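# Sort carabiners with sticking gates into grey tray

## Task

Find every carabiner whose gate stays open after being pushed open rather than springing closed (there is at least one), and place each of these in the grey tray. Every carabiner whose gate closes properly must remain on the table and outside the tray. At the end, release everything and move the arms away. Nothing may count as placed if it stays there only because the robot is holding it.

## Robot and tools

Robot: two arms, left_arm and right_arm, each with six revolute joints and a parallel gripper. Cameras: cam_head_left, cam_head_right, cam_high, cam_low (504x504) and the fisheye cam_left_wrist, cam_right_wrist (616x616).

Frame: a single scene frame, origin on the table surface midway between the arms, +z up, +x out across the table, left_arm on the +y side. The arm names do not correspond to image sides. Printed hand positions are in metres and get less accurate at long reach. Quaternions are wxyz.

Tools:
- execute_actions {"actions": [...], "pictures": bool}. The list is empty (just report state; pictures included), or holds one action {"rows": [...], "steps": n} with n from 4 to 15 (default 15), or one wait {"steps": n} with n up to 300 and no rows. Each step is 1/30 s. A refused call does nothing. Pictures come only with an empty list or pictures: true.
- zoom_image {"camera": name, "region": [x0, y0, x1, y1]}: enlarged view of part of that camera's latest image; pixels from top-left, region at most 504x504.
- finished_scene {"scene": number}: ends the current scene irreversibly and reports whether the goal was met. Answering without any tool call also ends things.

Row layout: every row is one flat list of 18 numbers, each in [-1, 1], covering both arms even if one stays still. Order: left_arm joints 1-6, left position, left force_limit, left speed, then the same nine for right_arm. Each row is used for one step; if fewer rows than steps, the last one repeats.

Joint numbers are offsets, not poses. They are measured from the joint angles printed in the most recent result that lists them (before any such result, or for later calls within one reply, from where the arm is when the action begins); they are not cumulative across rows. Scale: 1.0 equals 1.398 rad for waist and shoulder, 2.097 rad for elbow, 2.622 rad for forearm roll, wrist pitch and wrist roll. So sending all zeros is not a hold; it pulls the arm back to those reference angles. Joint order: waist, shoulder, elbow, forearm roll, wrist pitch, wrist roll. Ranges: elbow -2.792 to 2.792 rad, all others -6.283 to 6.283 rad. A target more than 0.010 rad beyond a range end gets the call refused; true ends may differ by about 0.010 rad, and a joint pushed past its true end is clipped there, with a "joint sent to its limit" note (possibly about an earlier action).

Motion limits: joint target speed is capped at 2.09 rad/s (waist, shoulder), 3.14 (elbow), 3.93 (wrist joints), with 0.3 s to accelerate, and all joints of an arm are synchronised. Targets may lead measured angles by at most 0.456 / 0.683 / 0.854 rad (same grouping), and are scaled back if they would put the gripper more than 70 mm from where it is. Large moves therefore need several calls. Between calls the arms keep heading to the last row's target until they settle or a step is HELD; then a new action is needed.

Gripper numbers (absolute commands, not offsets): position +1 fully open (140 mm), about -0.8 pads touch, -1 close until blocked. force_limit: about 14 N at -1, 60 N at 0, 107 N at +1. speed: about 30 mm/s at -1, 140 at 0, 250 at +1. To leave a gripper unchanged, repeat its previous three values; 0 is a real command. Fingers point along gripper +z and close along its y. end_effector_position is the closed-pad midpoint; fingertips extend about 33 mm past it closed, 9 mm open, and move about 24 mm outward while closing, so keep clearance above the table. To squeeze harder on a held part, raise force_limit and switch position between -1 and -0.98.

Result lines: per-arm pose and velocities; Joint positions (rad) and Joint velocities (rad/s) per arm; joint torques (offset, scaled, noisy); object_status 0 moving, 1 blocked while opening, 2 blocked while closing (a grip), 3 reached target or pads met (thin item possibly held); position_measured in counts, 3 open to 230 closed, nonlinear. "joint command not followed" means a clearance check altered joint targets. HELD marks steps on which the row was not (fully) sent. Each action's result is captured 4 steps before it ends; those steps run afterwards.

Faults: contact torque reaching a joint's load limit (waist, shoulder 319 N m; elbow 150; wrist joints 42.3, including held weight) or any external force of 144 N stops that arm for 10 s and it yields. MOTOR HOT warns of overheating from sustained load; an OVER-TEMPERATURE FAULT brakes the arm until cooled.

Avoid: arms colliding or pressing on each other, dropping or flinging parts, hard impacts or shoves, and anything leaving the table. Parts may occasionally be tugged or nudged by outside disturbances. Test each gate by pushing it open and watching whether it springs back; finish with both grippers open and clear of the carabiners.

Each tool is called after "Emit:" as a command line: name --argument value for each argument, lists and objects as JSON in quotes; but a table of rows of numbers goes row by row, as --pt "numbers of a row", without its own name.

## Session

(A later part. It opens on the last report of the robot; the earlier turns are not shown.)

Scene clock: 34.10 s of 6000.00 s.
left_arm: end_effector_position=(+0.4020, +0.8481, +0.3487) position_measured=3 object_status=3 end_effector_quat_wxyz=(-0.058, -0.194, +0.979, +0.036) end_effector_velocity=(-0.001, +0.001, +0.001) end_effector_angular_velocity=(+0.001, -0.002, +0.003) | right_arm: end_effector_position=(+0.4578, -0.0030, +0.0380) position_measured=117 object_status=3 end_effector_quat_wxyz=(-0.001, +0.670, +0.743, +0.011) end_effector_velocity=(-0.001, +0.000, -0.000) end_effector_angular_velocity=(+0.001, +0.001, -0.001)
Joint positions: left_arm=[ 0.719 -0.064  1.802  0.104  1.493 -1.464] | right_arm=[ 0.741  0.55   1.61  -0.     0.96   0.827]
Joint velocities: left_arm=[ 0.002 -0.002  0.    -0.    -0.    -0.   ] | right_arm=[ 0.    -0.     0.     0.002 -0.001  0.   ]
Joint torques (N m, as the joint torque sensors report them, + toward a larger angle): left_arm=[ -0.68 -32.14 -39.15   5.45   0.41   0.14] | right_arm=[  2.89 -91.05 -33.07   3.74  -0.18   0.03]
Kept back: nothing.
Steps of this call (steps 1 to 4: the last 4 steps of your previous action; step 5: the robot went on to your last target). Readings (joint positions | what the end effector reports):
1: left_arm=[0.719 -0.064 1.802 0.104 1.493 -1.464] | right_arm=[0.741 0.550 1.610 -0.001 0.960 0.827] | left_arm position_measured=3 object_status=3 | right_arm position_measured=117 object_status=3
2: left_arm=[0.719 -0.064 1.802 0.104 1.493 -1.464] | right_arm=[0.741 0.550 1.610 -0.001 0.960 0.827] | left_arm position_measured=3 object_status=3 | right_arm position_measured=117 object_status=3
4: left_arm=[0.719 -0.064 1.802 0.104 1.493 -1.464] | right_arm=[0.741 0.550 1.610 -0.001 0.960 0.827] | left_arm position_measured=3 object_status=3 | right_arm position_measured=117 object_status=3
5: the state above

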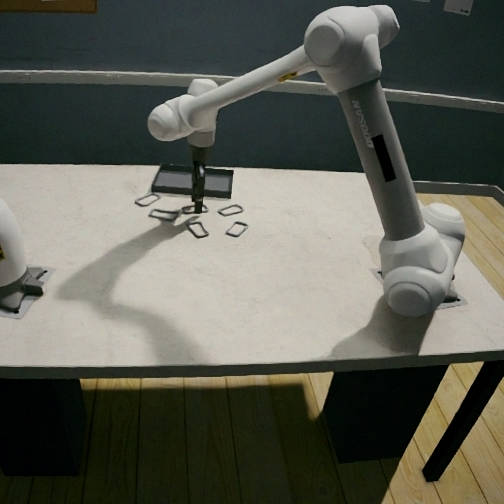

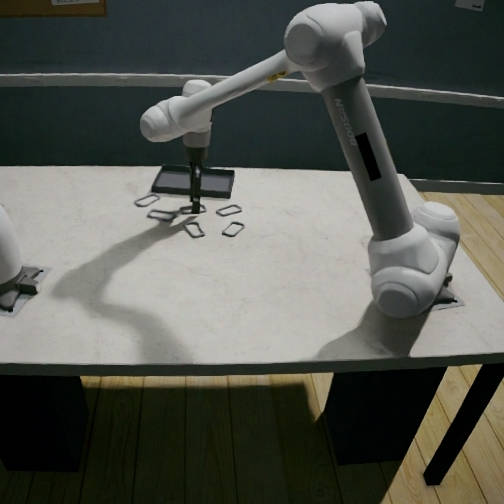

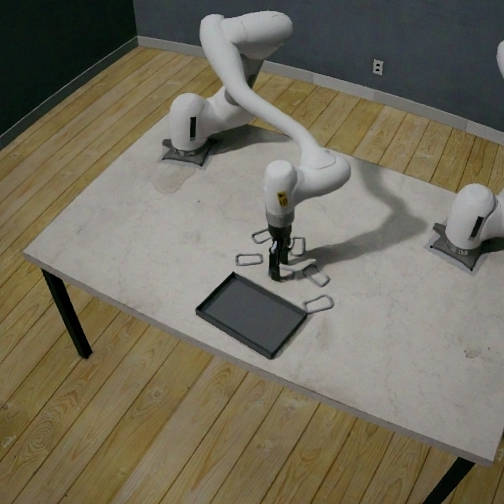

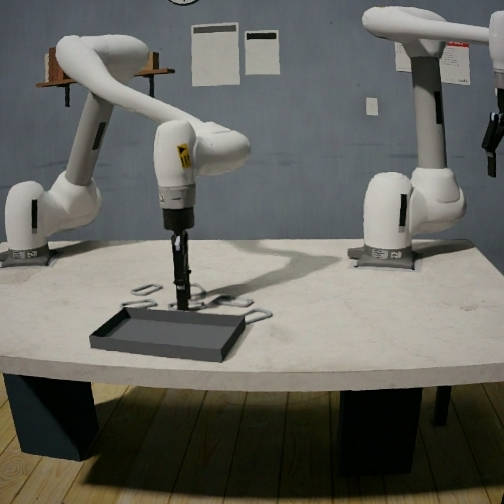

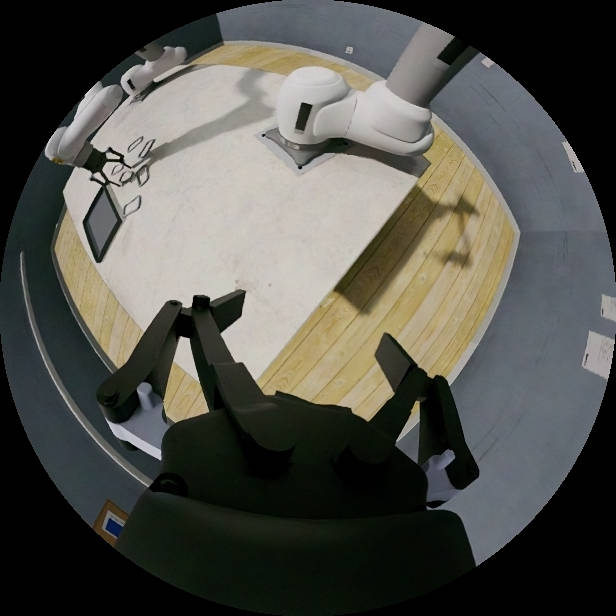

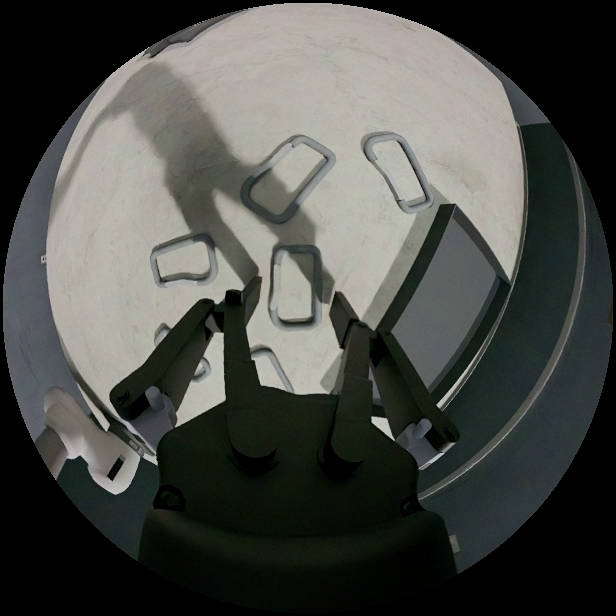

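Emit:
execute_actions --actions '[{"rows":[[0,0,0,0,0,0,1,-0.3,0.6,0,0,0,0,0,0,-0.36,0,0.25]],"steps":15}]' --pictures true

Emit:
zoom_image --camera "cam_right_wrist" --region '[210,220,450,400]'

Emit:
execute_actions --actions '[{"rows":[[0,0,0,0,0,0,1,-0.3,0.6,0,-0.003,0,0,0.0016,0,0.1,0,0.8]],"steps":14}]' --pictures true

Emit:
zoom_image --camera "cam_right_wrist" --region '[210,220,450,400]'

Scene clock: 35.13 s of 6000.00 s.
left_arm: end_effector_position=(+0.4020, +0.8481, +0.3487) position_measured=3 object_status=3 end_effector_quat_wxyz=(-0.058, -0.194, +0.979, +0.036) end_effector_velocity=(+0.000, -0.000, -0.001) end_effector_angular_velocity=(-0.002, +0.001, +0.000) | right_arm: end_effector_position=(+0.4577, -0.0031, +0.0378) position_measured=174 object_status=0 end_effector_quat_wxyz=(-0.001, +0.670, +0.743, +0.011) end_effector_velocity=(-0.000, -0.000, -0.001) end_effector_angular_velocity=(-0.000, +0.001, -0.001)
Joint positions: left_arm=[ 0.719 -0.064  1.802  0.104  1.493 -1.464] | right_arm=[ 0.741  0.55   1.611 -0.     0.959  0.827]
Joint velocities: left_arm=[ 0.     0.002  0.    -0.002  0.     0.   ] | right_arm=[-0.     0.001 -0.     0.001  0.     0.   ]
Joint torques (N m, as the joint torque sensors report them, + toward a larger angle): left_arm=[ -0.31 -31.56 -39.17   5.52   0.46   0.03] | right_arm=[  1.12 -86.98 -31.19   3.88   0.18  -0.35]
Steps of this call (steps 1 to 15: the robot went on to your last target; steps 16 to 20: nothing new was sent; steps 21 to 31: the first 11 steps of this action). Readings (joint positions | what the end effector reports):
21: left_arm=[0.719 -0.064 1.802 0.104 1.493 -1.464] | right_arm=[0.741 0.550 1.611 -0.000 0.959 0.827] | left_arm position_measured=3 object_status=3 | right_arm position_measured=117 object_status=0
22: left_arm=[0.719 -0.064 1.802 0.104 1.493 -1.464] | right_arm=[0.741 0.550 1.611 -0.000 0.959 0.827] | left_arm position_measured=3 object_status=3 | right_arm position_measured=120 object_status=0
24: left_arm=[0.719 -0.064 1.802 0.104 1.493 -1.464] | right_arm=[0.741 0.550 1.611 -0.000 0.959 0.827] | left_arm position_measured=3 object_status=3 | right_arm position_measured=138 object_status=0
28: left_arm=[0.719 -0.064 1.802 0.104 1.493 -1.464] | right_arm=[0.741 0.550 1.610 -0.000 0.959 0.827] | left_arm position_measured=3 object_status=3 | right_arm position_measured=172 object_status=0
31: the state above

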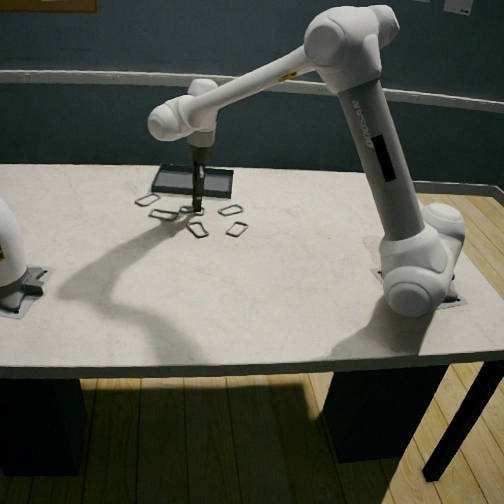

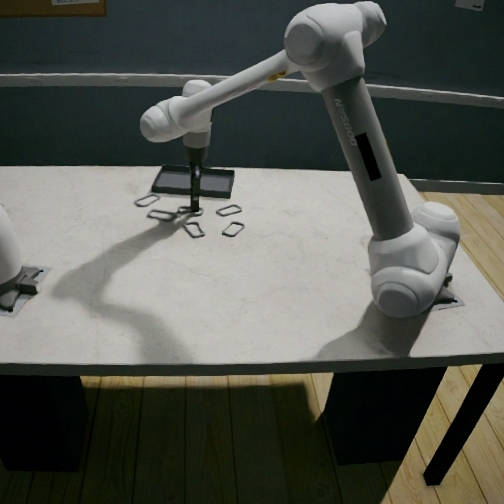

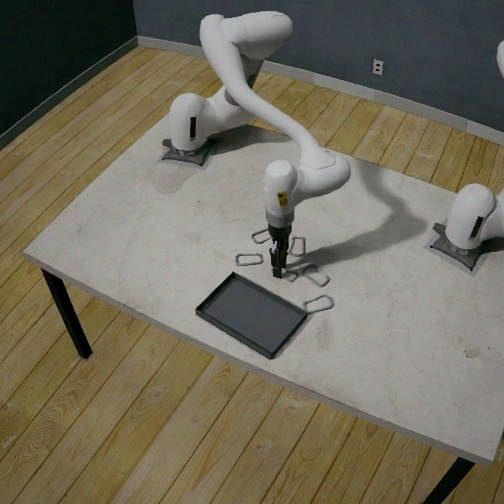

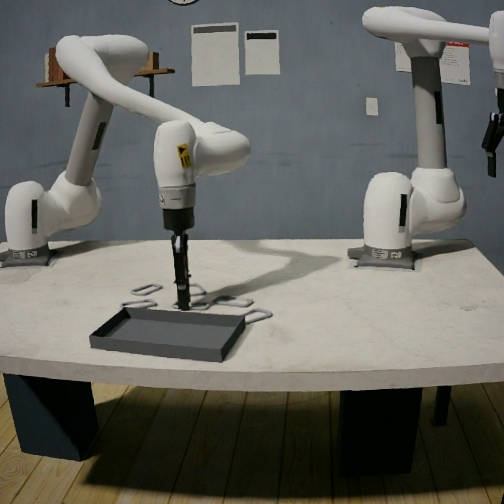

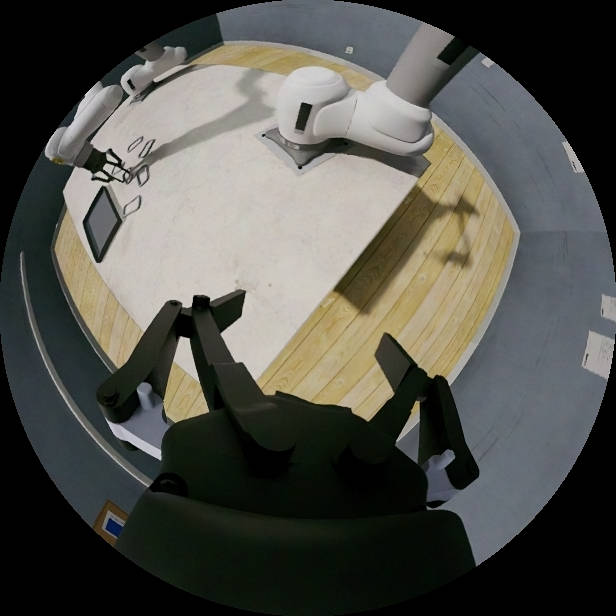

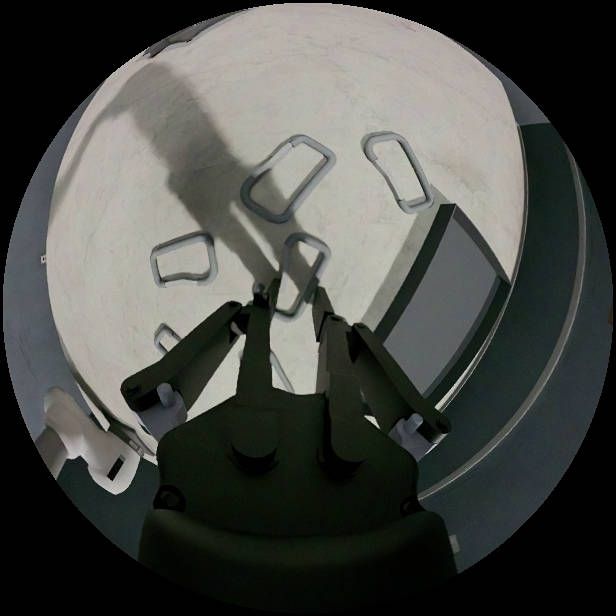

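Region (210, 220, 450, 400) of cam_right_wrist's 616x616 image, scaled by 2.100, with more detail than that image has; it fills the top 378 rows of this view, and the rest is white.

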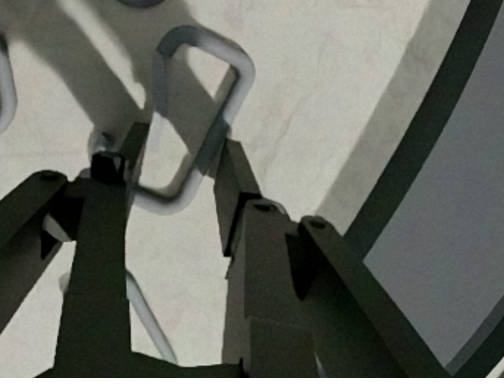

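Scene clock: 35.60 s of 6000.00 s.
left_arm: end_effector_position=(+0.4020, +0.8481, +0.3487) position_measured=3 object_status=3 end_effector_quat_wxyz=(-0.058, -0.194, +0.979, +0.036) end_effector_velocity=(-0.000, +0.000, -0.000) end_effector_angular_velocity=(-0.000, +0.000, -0.000) | right_arm: end_effector_position=(+0.4572, -0.0038, +0.0410) position_measured=117 object_status=0 end_effector_quat_wxyz=(-0.001, +0.670, +0.743, +0.011) end_effector_velocity=(-0.001, -0.001, -0.001) end_effector_angular_velocity=(-0.003, +0.002, +0.000)
Joint positions: left_arm=[ 0.719 -0.064  1.802  0.104  1.493 -1.464] | right_arm=[ 0.741  0.546  1.611 -0.     0.963  0.827]
Joint velocities: left_arm=[ 0.     0.001  0.     0.    -0.     0.001] | right_arm=[ 0.     0.001  0.    -0.     0.001 -0.   ]
Joint torques (N m, as the joint torque sensors report them, + toward a larger angle): left_arm=[ -0.66 -32.84 -39.29   5.39   0.39   0.09] | right_arm=[  3.58 -90.8  -33.16   3.61  -0.01  -0.28]
Steps of this call (steps 1 to 4: the last 4 steps of your previous action; steps 5 to 14: the first 10 steps of this action, its rows measured from where the robot was after step 4). Readings (joint positions | what the end effector reports):
4: left_arm=[0.719 -0.064 1.802 0.104 1.493 -1.464] | right_arm=[0.741 0.550 1.611 -0.000 0.959 0.827] | left_arm position_measured=3 object_status=3 | right_arm position_measured=174 object_status=3
5: left_arm=[0.719 -0.064 1.802 0.104 1.493 -1.464] | right_arm=[0.741 0.550 1.611 -0.000 0.959 0.827] | left_arm position_measured=3 object_status=3 | right_arm position_measured=174 object_status=0
6: left_arm=[0.719 -0.064 1.802 0.104 1.493 -1.464] | right_arm=[0.741 0.549 1.611 -0.000 0.961 0.827] | left_arm position_measured=3 object_status=3 | right_arm position_measured=170 object_status=0
8: left_arm=[0.719 -0.064 1.802 0.104 1.493 -1.464] | right_arm=[0.741 0.547 1.611 -0.000 0.962 0.827] | left_arm position_measured=3 object_status=3 | right_arm position_measured=145 object_status=0
12: left_arm=[0.719 -0.064 1.802 0.104 1.493 -1.464] | right_arm=[0.741 0.546 1.611 -0.000 0.963 0.827] | left_arm position_measured=3 object_status=3 | right_arm position_measured=117 object_status=0
14: the state above

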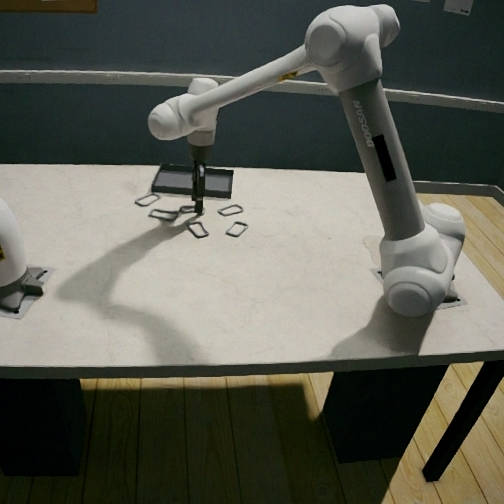

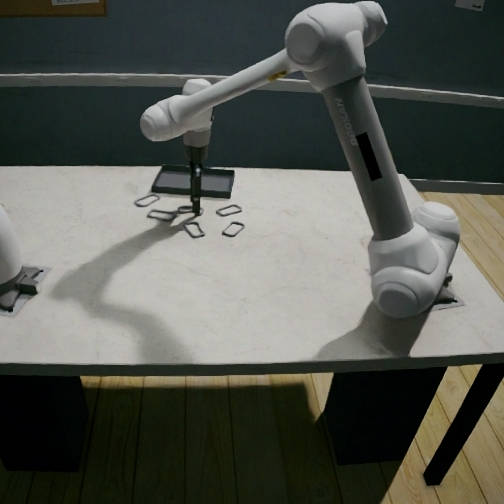

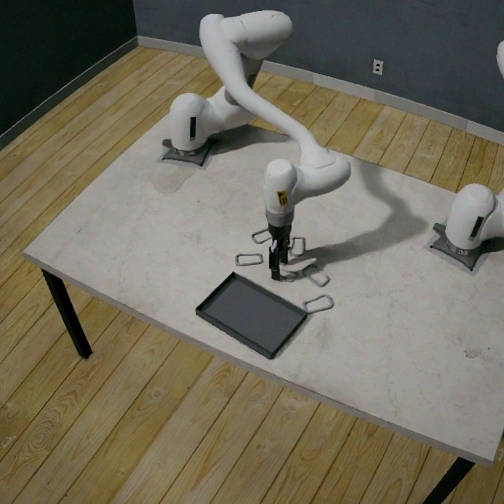

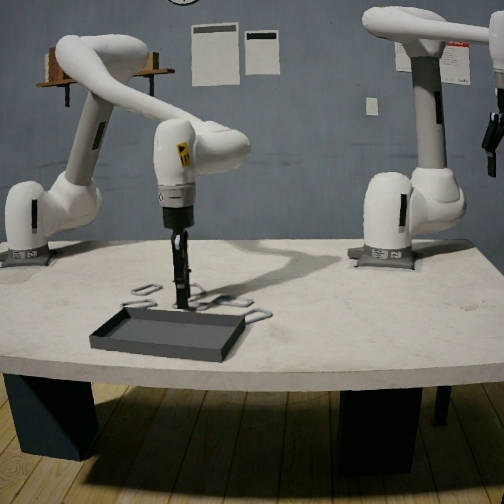

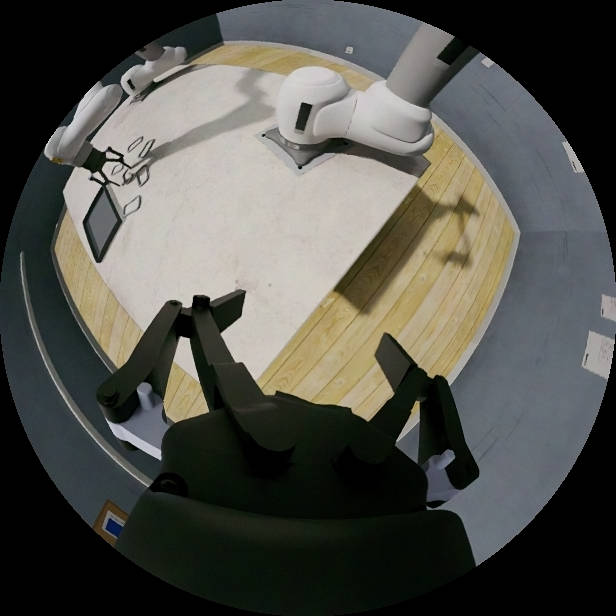

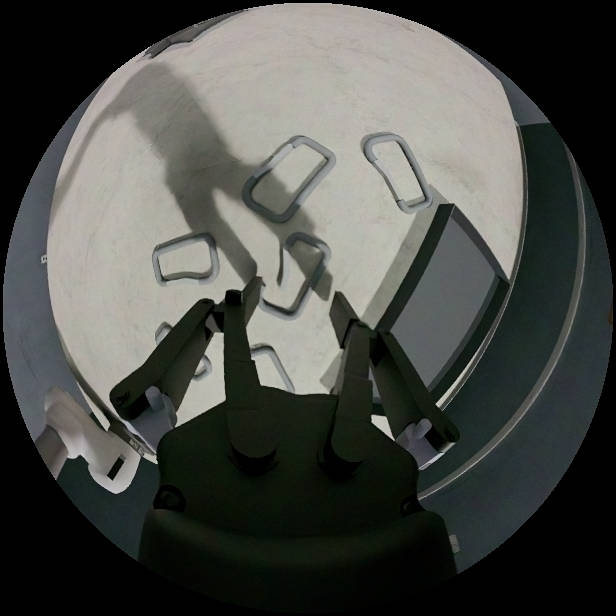

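Region (210, 220, 450, 400) of cam_right_wrist's 616x616 image, scaled by 2.100, with more detail than that image has; it fills the top 378 rows of this view, and the rest is white.

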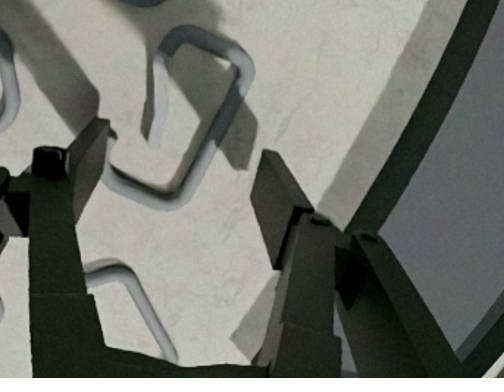

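Emit:
execute_actions --actions '[{"rows":[[0,0,0,0,0,0,1,-0.3,0.6,0,-0.011,-0.0067,0,0.0112,0,0.1,0,0.8],[0,0,0,0,0,0,1,-0.3,0.6,0,-0.011,-0.0067,0,0.0112,0,0.1,0,0.8],[0,0,0,0,0,0,1,-0.3,0.6,0,-0.011,-0.0067,0,0.0112,0,0.1,0,0.8],[0,0,0,0,0,0,1,-0.3,0.6,0,-0.011,-0.0067,0,0.0112,0,0.1,0,0.8],[0,0,0,0,0,0,1,-0.3,0.6,-0.0086,-0.008,-0.010,0,0.0122,0.163,-0.52,0,0.6]],"steps":15}]' --pictures false

Emit:
execute_actions --actions '[{"steps":6}]' --pictures true

Emit:
zoom_image --camera "cam_right_wrist" --region '[210,220,450,400]'

Scene clock: 36.53 s of 6000.00 s.
left_arm: end_effector_position=(+0.4020, +0.8481, +0.3487) position_measured=3 object_status=3 end_effector_quat_wxyz=(-0.058, -0.194, +0.979, +0.036) end_effector_velocity=(+0.000, -0.000, +0.000) end_effector_angular_velocity=(+0.000, -0.000, -0.000) | right_arm: end_effector_position=(+0.4636, -0.0048, +0.0591) position_measured=176 object_status=0 end_effector_quat_wxyz=(-0.002, +0.758, +0.652, +0.011) end_effector_velocity=(+0.040, -0.015, +0.007) end_effector_angular_velocity=(+0.025, +0.033, -1.973)
Joint positions: left_arm=[ 0.719 -0.064  1.802  0.104  1.493 -1.464] | right_arm=[ 0.734  0.534  1.592 -0.     0.993  1.072]
Joint velocities: left_arm=[-0.001 -0.     0.     0.     0.    -0.   ] | right_arm=[-0.051  0.008 -0.028 -0.001  0.021  1.922]
Joint torques (N m, as the joint torque sensors report them, + toward a larger angle): left_arm=[ -0.28 -31.56 -39.25   5.44   0.41   0.04] | right_arm=[  6.98 -89.03 -33.29   3.93  -0.23  -0.2 ]
Steps of this call (steps 1 to 4: the last 4 steps of your previous action; steps 5 to 15: the robot went on to your last target; steps 16 to 17: nothing new was sent; steps 18 to 28: the first 11 steps of this action). Readings (joint positions | what the end effector reports):
18: left_arm=[0.719 -0.064 1.802 0.104 1.493 -1.464] | right_arm=[0.741 0.546 1.611 -0.000 0.964 0.827] | left_arm position_measured=3 object_status=3 | right_arm position_measured=117 object_status=3
19: left_arm=[0.719 -0.064 1.802 0.104 1.493 -1.464] | right_arm=[0.741 0.543 1.609 -0.000 0.969 0.827] | left_arm position_measured=3 object_status=3 | right_arm position_measured=117 object_status=3
21: left_arm=[0.719 -0.064 1.802 0.104 1.493 -1.464] | right_arm=[0.741 0.535 1.601 -0.000 0.984 0.827] | left_arm position_measured=3 object_status=3 | right_arm position_measured=117 object_status=3
25: left_arm=[0.719 -0.064 1.802 0.104 1.493 -1.464] | right_arm=[0.739 0.533 1.596 -0.000 0.991 0.890] | left_arm position_measured=3 object_status=3 | right_arm position_measured=143 object_status=0
28: the state above

Scene clock: 36.73 s of 6000.00 s.
left_arm: end_effector_position=(+0.4020, +0.8481, +0.3487) position_measured=3 object_status=3 end_effector_quat_wxyz=(-0.058, -0.194, +0.979, +0.036) end_effector_velocity=(+0.000, +0.000, -0.000) end_effector_angular_velocity=(-0.000, +0.000, +0.001) | right_arm: end_effector_position=(+0.4673, -0.0062, +0.0598) position_measured=195 object_status=0 end_effector_quat_wxyz=(-0.003, +0.815, +0.580, +0.011) end_effector_velocity=(+0.001, +0.000, +0.000) end_effector_angular_velocity=(+0.001, +0.000, -0.042)
Joint positions: left_arm=[ 0.719 -0.064  1.802  0.104  1.493 -1.464] | right_arm=[ 0.729  0.535  1.59  -0.     0.995  1.252]
Joint velocities: left_arm=[ 0.     0.001 -0.    -0.     0.    -0.001] | right_arm=[-0.001  0.    -0.001  0.     0.     0.042]
Joint torques (N m, as the joint torque sensors report them, + toward a larger angle): left_arm=[ -0.45 -32.39 -39.19   5.41   0.4    0.03] | right_arm=[  4.73 -89.89 -34.21   3.92  -0.34  -0.21]
Kept back: nothing.
Steps of this call (steps 1 to 4: the last 4 steps of your previous action; steps 5 to 6: the robot went on to your last target). Readings (joint positions | what the end effector reports):
1: left_arm=[0.719 -0.064 1.802 0.104 1.493 -1.464] | right_arm=[0.732 0.534 1.592 -0.000 0.994 1.132] | left_arm position_measured=3 object_status=3 | right_arm position_measured=187 object_status=0
2: left_arm=[0.719 -0.064 1.802 0.104 1.493 -1.464] | right_arm=[0.731 0.534 1.591 -0.000 0.995 1.180] | left_arm position_measured=3 object_status=3 | right_arm position_measured=195 object_status=0
4: left_arm=[0.719 -0.064 1.802 0.104 1.493 -1.464] | right_arm=[0.729 0.534 1.590 -0.000 0.995 1.239] | left_arm position_measured=3 object_status=3 | right_arm position_measured=195 object_status=0
6: the state above

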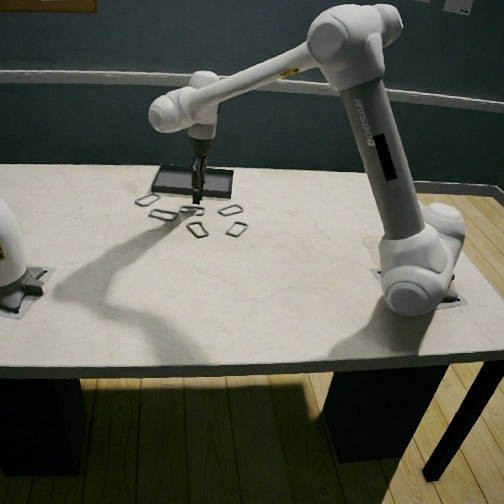

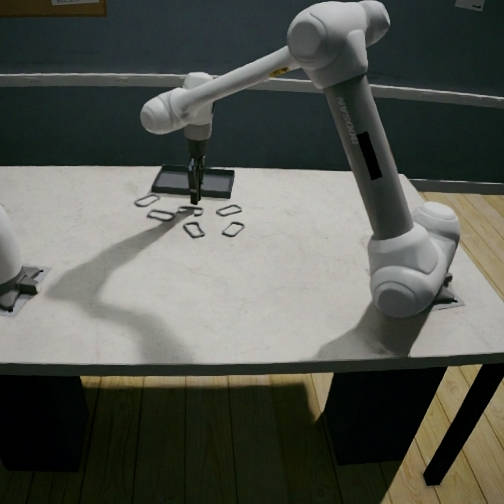

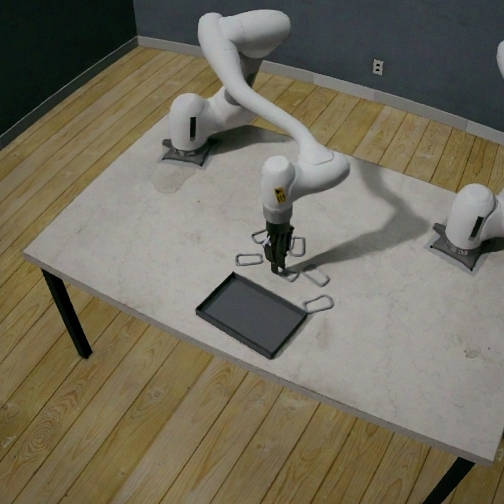

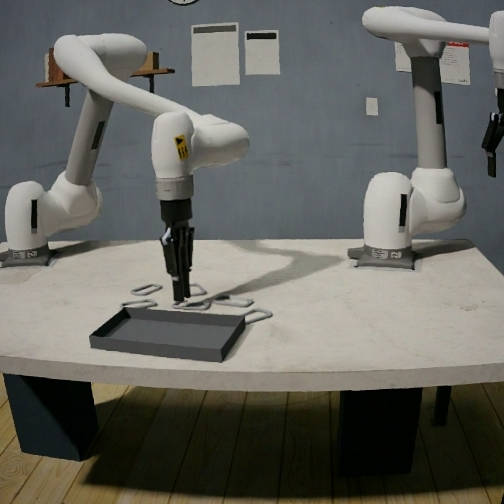

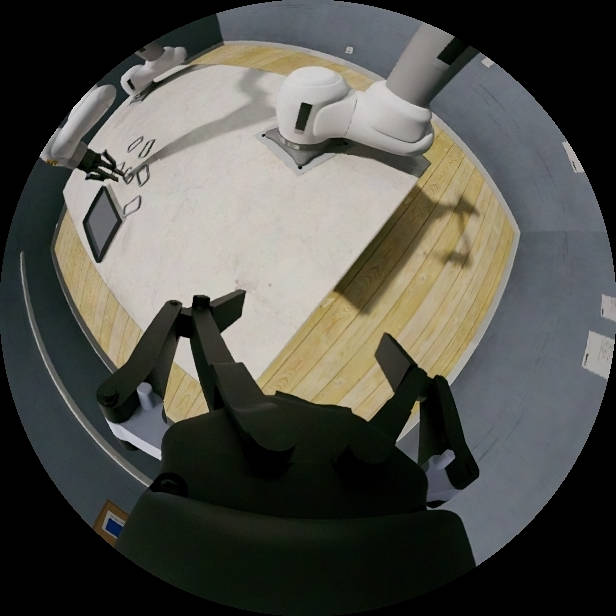

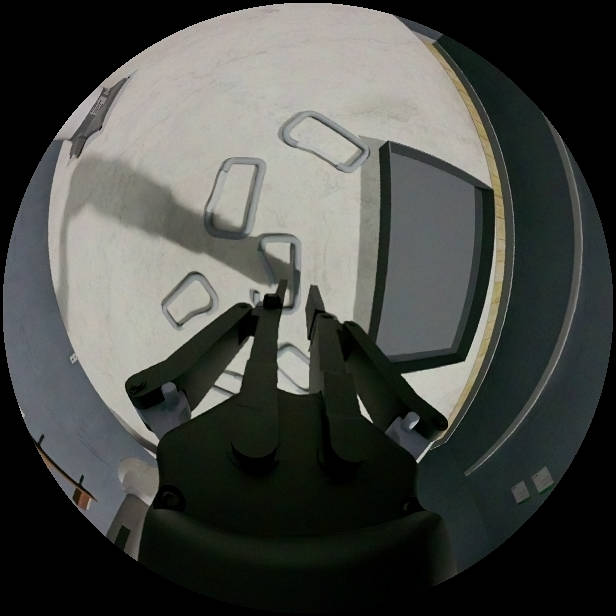

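Region (210, 220, 450, 400) of cam_right_wrist's 616x616 image, scaled by 2.100, with more detail than that image has; it fills the top 378 rows of this view, and the rest is white.

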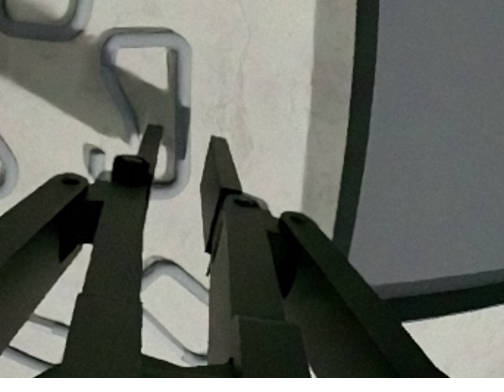

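Emit:
execute_actions --actions '[{"rows":[[0,0,0,0,0,0,1,-0.3,0.6,0.0015,0.0054,-0.0062,0,0.002,0,-0.52,0,0.6],[0,0,0,0,0,0,1,-0.3,0.6,0.0015,0.0054,-0.0062,0,0.002,0,-0.52,0,0.6],[0,0,0,0,0,0,1,-0.3,0.6,0.0015,0.0054,-0.0062,0,0.002,0,-0.52,0,0.6],[0,0,0,0,0,0,1,-0.3,0.6,0.0015,0.0054,-0.0062,0,0.002,0,-0.52,0,0.6],[0,0,0,0,0,0,1,-0.3,0.6,0.0015,0.0054,-0.0062,0,0.002,0,-0.52,0,0.6],[0,0,0,0,0,0,1,-0.3,0.6,0.0015,0.012,-0.002,0,-0.005,0,-0.52,0,0.6],[0,0,0,0,0,0,1,-0.3,0.6,0.0015,0.0184,0.0018,0,-0.0113,0,-0.52,0,0.6]],"steps":15}]' --pictures false

Emit:
execute_actions --actions '[{"steps":5}]' --pictures true

Emit:
zoom_image --camera "cam_right_wrist" --region '[210,220,450,400]'

Scene clock: 37.47 s of 6000.00 s.
left_arm: end_effector_position=(+0.4020, +0.8481, +0.3487) position_measured=3 object_status=3 end_effector_quat_wxyz=(-0.058, -0.194, +0.979, +0.036) end_effector_velocity=(-0.000, +0.000, -0.000) end_effector_angular_velocity=(-0.000, +0.001, +0.000) | right_arm: end_effector_position=(+0.4690, -0.0015, +0.0408) position_measured=195 object_status=3 end_effector_quat_wxyz=(-0.003, +0.814, +0.580, +0.010) end_effector_velocity=(+0.000, +0.002, -0.047) end_effector_angular_velocity=(+0.006, -0.005, +0.002)
Joint positions: left_arm=[ 0.719 -0.064  1.802  0.104  1.493 -1.464] | right_arm=[ 0.731  0.558  1.591 -0.     0.971  1.252]
Joint velocities: left_arm=[0.001 0.    0.    0.    0.    0.   ] | right_arm=[ 0.001  0.04   0.032 -0.    -0.08  -0.001]
Joint torques (N m, as the joint torque sensors report them, + toward a larger angle): left_arm=[  0.15 -31.84 -39.27   5.44   0.34   0.05] | right_arm=[   3.98 -102.68  -39.02    4.09   -0.47   -0.16]
Steps of this call (steps 1 to 11: the robot went on to your last target; steps 12 to 22: the first 11 steps of this action). Readings (joint positions | what the end effector reports):
12: left_arm=[0.719 -0.064 1.802 0.104 1.493 -1.464] | right_arm=[0.729 0.535 1.589 -0.000 0.996 1.254] | left_arm position_measured=3 object_status=3 | right_arm position_measured=195 object_status=3
13: left_arm=[0.719 -0.064 1.802 0.104 1.493 -1.464] | right_arm=[0.729 0.536 1.587 -0.000 0.997 1.254] | left_arm position_measured=3 object_status=3 | right_arm position_measured=195 object_status=3
15: left_arm=[0.719 -0.064 1.802 0.104 1.493 -1.464] | right_arm=[0.730 0.540 1.580 -0.000 0.999 1.253] | left_arm position_measured=3 object_status=3 | right_arm position_measured=195 object_status=3
19: left_arm=[0.719 -0.064 1.802 0.104 1.493 -1.464] | right_arm=[0.731 0.548 1.583 -0.000 0.989 1.252] | left_arm position_measured=3 object_status=3 | right_arm position_measured=195 object_status=3
22: the state above

Scene clock: 37.63 s of 6000.00 s.
left_arm: end_effector_position=(+0.4020, +0.8481, +0.3487) position_measured=3 object_status=3 end_effector_quat_wxyz=(-0.058, -0.194, +0.979, +0.036) end_effector_velocity=(+0.000, -0.000, -0.000) end_effector_angular_velocity=(-0.000, +0.000, -0.002) | right_arm: end_effector_position=(+0.4689, -0.0014, +0.0379) position_measured=195 object_status=3 end_effector_quat_wxyz=(-0.003, +0.814, +0.581, +0.011) end_effector_velocity=(-0.000, +0.000, -0.004) end_effector_angular_velocity=(+0.000, -0.001, +0.000)
Joint positions: left_arm=[ 0.719 -0.064  1.802  0.104  1.493 -1.464] | right_arm=[ 0.731  0.56   1.593 -0.     0.966  1.252]
Joint velocities: left_arm=[-0.001  0.     0.     0.    -0.     0.001] | right_arm=[ 0.     0.003  0.003 -0.001 -0.007  0.001]
Joint torques (N m, as the joint torque sensors report them, + toward a larger angle): left_arm=[ -0.54 -32.55 -39.38   5.43   0.27  -0.01] | right_arm=[  2.3  -92.37 -33.43   3.75  -0.29  -0.31]
Kept back: nothing.
Steps of this call (steps 1 to 4: the last 4 steps of your previous action; step 5: the robot went on to your last target). Readings (joint positions | what the end effector reports):
1: left_arm=[0.719 -0.064 1.802 0.104 1.493 -1.464] | right_arm=[0.731 0.559 1.592 -0.000 0.969 1.252] | left_arm position_measured=3 object_status=3 | right_arm position_measured=195 object_status=3
2: left_arm=[0.719 -0.064 1.802 0.104 1.493 -1.464] | right_arm=[0.731 0.559 1.592 -0.000 0.968 1.252] | left_arm position_measured=3 object_status=3 | right_arm position_measured=195 object_status=3
4: left_arm=[0.719 -0.064 1.802 0.104 1.493 -1.464] | right_arm=[0.731 0.560 1.593 -0.000 0.967 1.252] | left_arm position_measured=3 object_status=3 | right_arm position_measured=195 object_status=3
5: the state above

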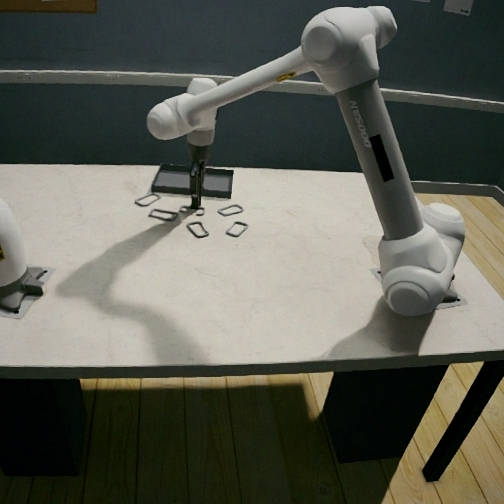

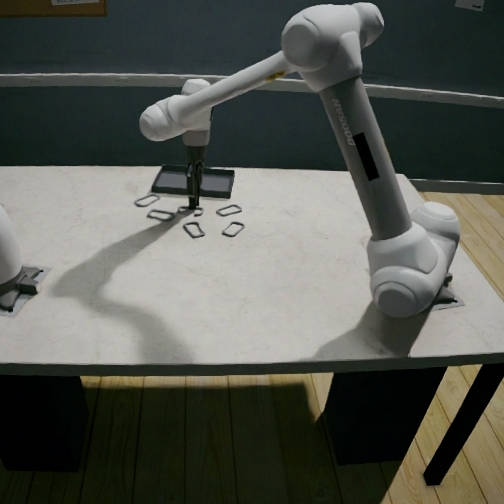

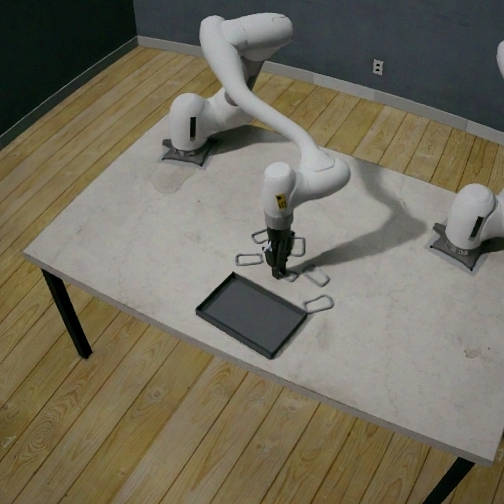

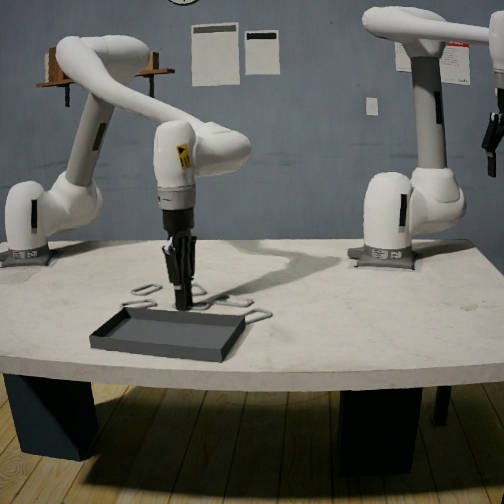

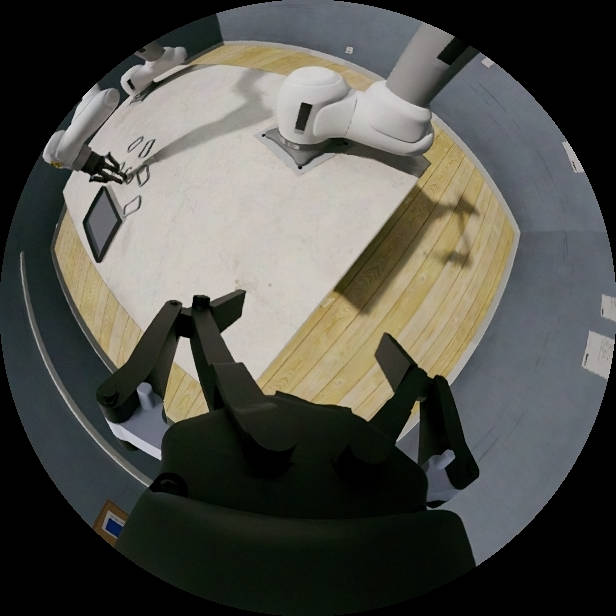

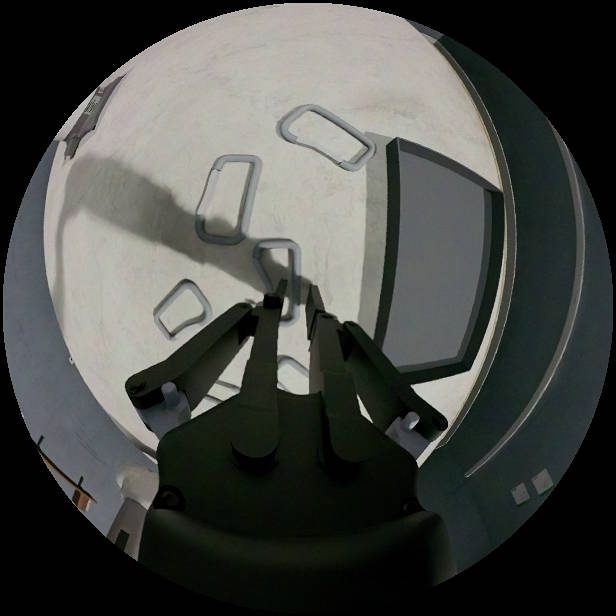

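Region (210, 220, 450, 400) of cam_right_wrist's 616x616 image, scaled by 2.100, with more detail than that image has; it fills the top 378 rows of this view, and the rest is white.

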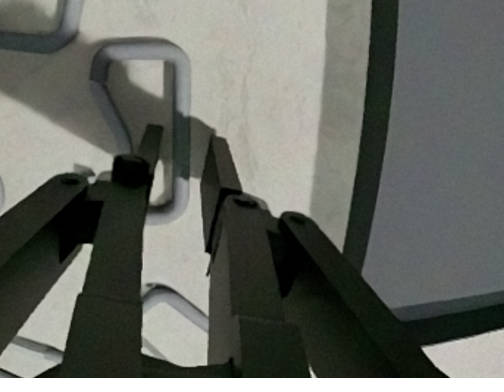

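Emit:
execute_actions --actions '[{"rows":[[0,0,0,0,0,0,1,-0.3,0.6,0,0,0,0,0,0,-1,-0.2,0.3]],"steps":15}]' --pictures false

Emit:
execute_actions --actions '[{"rows":[[0,0,0,0,0,0,1,-0.3,0.6,0,0,0,0,0,0,-1,-0.2,0.3],[0,0,0,0,0,0,1,-0.3,0.6,0,0,0,0,0,0,-1,-0.2,0.3],[0,0,0,0,0,0,1,-0.3,0.6,0,-0.045,-0.028,0,0.046,0,-1,-0.2,0.3]],"steps":15}]' --pictures true

Scene clock: 38.13 s of 6000.00 s.
left_arm: end_effector_position=(+0.4020, +0.8481, +0.3487) position_measured=3 object_status=3 end_effector_quat_wxyz=(-0.058, -0.194, +0.979, +0.036) end_effector_velocity=(+0.000, -0.000, -0.000) end_effector_angular_velocity=(-0.000, -0.000, +0.000) | right_arm: end_effector_position=(+0.4689, -0.0014, +0.0377) position_measured=222 object_status=0 end_effector_quat_wxyz=(-0.003, +0.814, +0.581, +0.010) end_effector_velocity=(-0.000, +0.000, -0.001) end_effector_angular_velocity=(-0.001, +0.000, -0.000)
Joint positions: left_arm=[ 0.719 -0.064  1.802  0.104  1.493 -1.464] | right_arm=[ 0.731  0.56   1.593 -0.     0.966  1.252]
Joint velocities: left_arm=[ 0.     0.    -0.    -0.001  0.     0.   ] | right_arm=[ 0.     0.001 -0.    -0.     0.     0.001]
Joint torques (N m, as the joint torque sensors report them, + toward a larger angle): left_arm=[  0.12 -32.13 -39.25   5.43   0.39   0.13] | right_arm=[  2.62 -87.92 -30.13   3.53   0.24   0.  ]
Steps of this call (steps 1 to 4: the robot went on to your last target; steps 5 to 15: the first 11 steps of this action). Readings (joint positions | what the end effector reports):
5: left_arm=[0.719 -0.064 1.802 0.104 1.493 -1.464] | right_arm=[0.731 0.560 1.593 -0.000 0.966 1.252] | left_arm position_measured=3 object_status=3 | right_arm position_measured=195 object_status=0
6: left_arm=[0.719 -0.064 1.802 0.104 1.493 -1.464] | right_arm=[0.731 0.560 1.593 -0.000 0.966 1.252] | left_arm position_measured=3 object_status=3 | right_arm position_measured=198 object_status=0
8: left_arm=[0.719 -0.064 1.802 0.104 1.493 -1.464] | right_arm=[0.731 0.560 1.593 -0.000 0.966 1.252] | left_arm position_measured=3 object_status=3 | right_arm position_measured=217 object_status=0
12: left_arm=[0.719 -0.064 1.802 0.104 1.493 -1.464] | right_arm=[0.731 0.560 1.593 -0.000 0.966 1.252] | left_arm position_measured=3 object_status=3 | right_arm position_measured=222 object_status=0
15: the state above

Scene clock: 38.63 s of 6000.00 s.
left_arm: end_effector_position=(+0.4020, +0.8481, +0.3487) position_measured=3 object_status=3 end_effector_quat_wxyz=(-0.058, -0.194, +0.979, +0.036) end_effector_velocity=(-0.000, +0.001, +0.000) end_effector_angular_velocity=(+0.000, +0.000, +0.000) | right_arm: end_effector_position=(+0.4692, -0.0009, +0.1135) position_measured=222 object_status=2 end_effector_quat_wxyz=(-0.003, +0.814, +0.581, +0.011) end_effector_velocity=(-0.004, -0.004, +0.033) end_effector_angular_velocity=(-0.012, +0.009, +0.000)
Joint positions: left_arm=[ 0.719 -0.064  1.802  0.104  1.493 -1.464] | right_arm=[ 0.731  0.499  1.537 -0.     1.082  1.252]
Joint velocities: left_arm=[ 0.001 -0.    -0.     0.001  0.     0.001] | right_arm=[ 0.    -0.025 -0.027 -0.     0.066  0.   ]
Joint torques (N m, as the joint torque sensors report them, + toward a larger angle): left_arm=[  0.07 -32.17 -39.25   5.47   0.45   0.03] | right_arm=[  3.12 -81.46 -32.93   3.73  -0.15  -0.23]
Steps of this call (steps 1 to 4: the last 4 steps of your previous action; steps 5 to 15: the first 11 steps of this action, its rows measured from where the robot was after step 4). Readings (joint positions | what the end effector reports):
4: left_arm=[0.719 -0.064 1.802 0.104 1.493 -1.464] | right_arm=[0.731 0.560 1.593 -0.000 0.966 1.252] | left_arm position_measured=3 object_status=3 | right_arm position_measured=222 object_status=2
5: left_arm=[0.719 -0.064 1.802 0.104 1.493 -1.464] | right_arm=[0.731 0.560 1.593 -0.000 0.966 1.252] | left_arm position_measured=3 object_status=3 | right_arm position_measured=222 object_status=2
6: left_arm=[0.719 -0.064 1.802 0.104 1.493 -1.464] | right_arm=[0.731 0.560 1.593 -0.000 0.966 1.252] | left_arm position_measured=3 object_status=3 | right_arm position_measured=222 object_status=2
8: left_arm=[0.719 -0.064 1.802 0.104 1.493 -1.464] | right_arm=[0.731 0.557 1.590 -0.001 0.974 1.252] | left_arm position_measured=3 object_status=3 | right_arm position_measured=222 object_status=2
12: left_arm=[0.719 -0.064 1.802 0.104 1.493 -1.464] | right_arm=[0.731 0.509 1.546 -0.000 1.062 1.252] | left_arm position_measured=3 object_status=3 | right_arm position_measured=222 object_status=2
15: the state above

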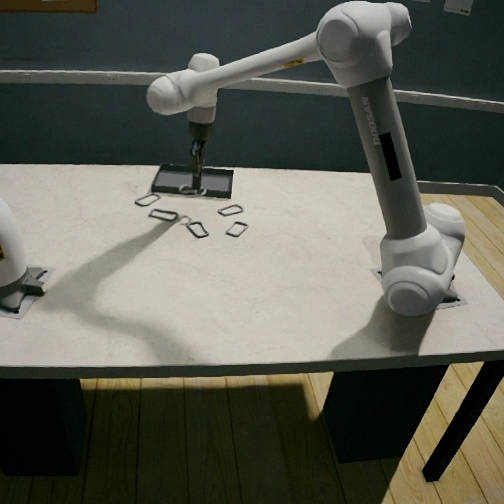

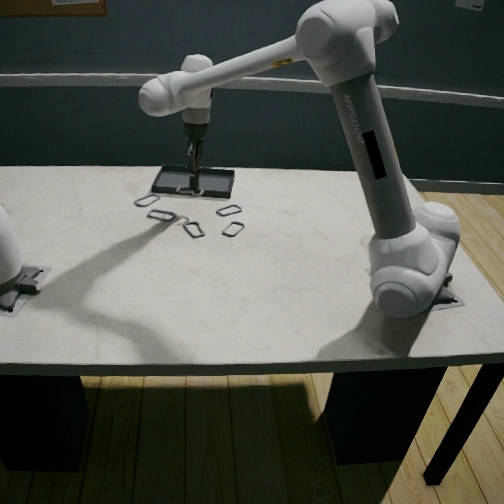

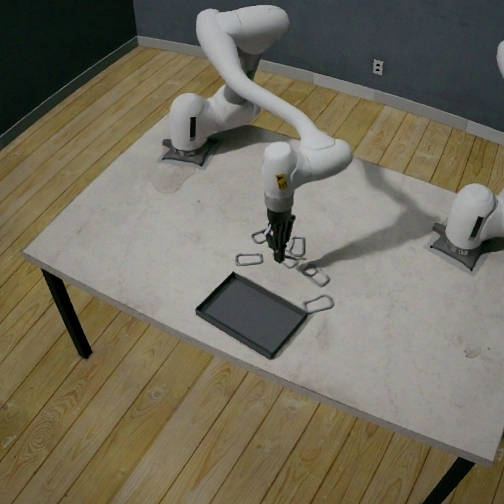

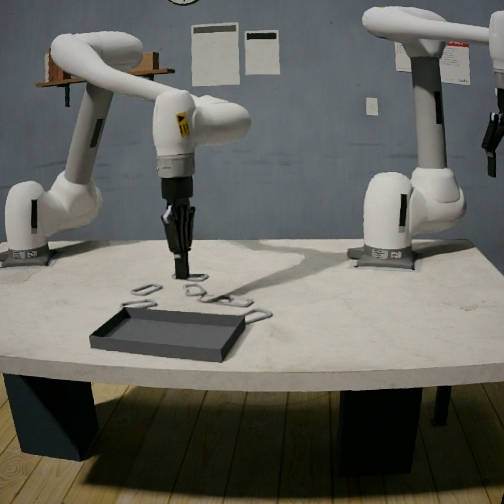

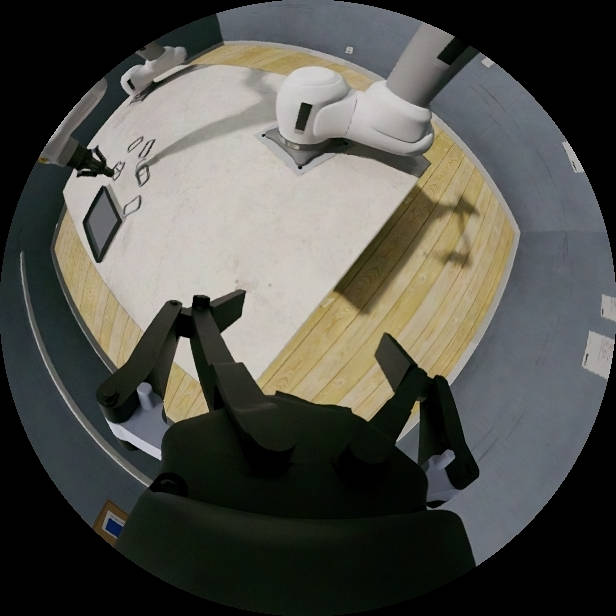

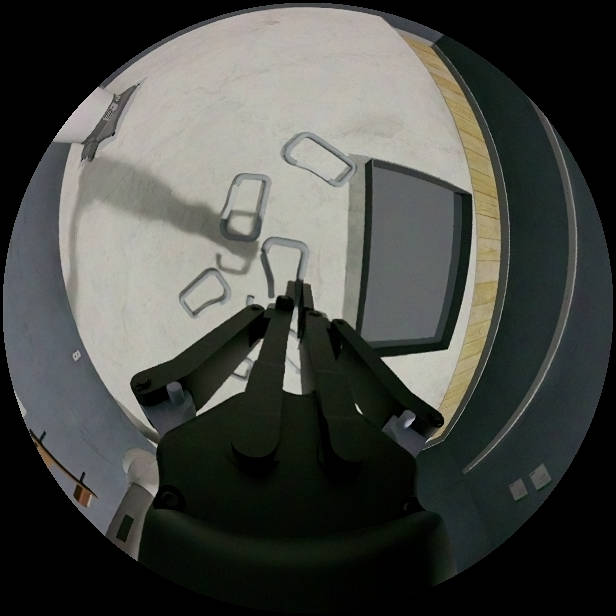

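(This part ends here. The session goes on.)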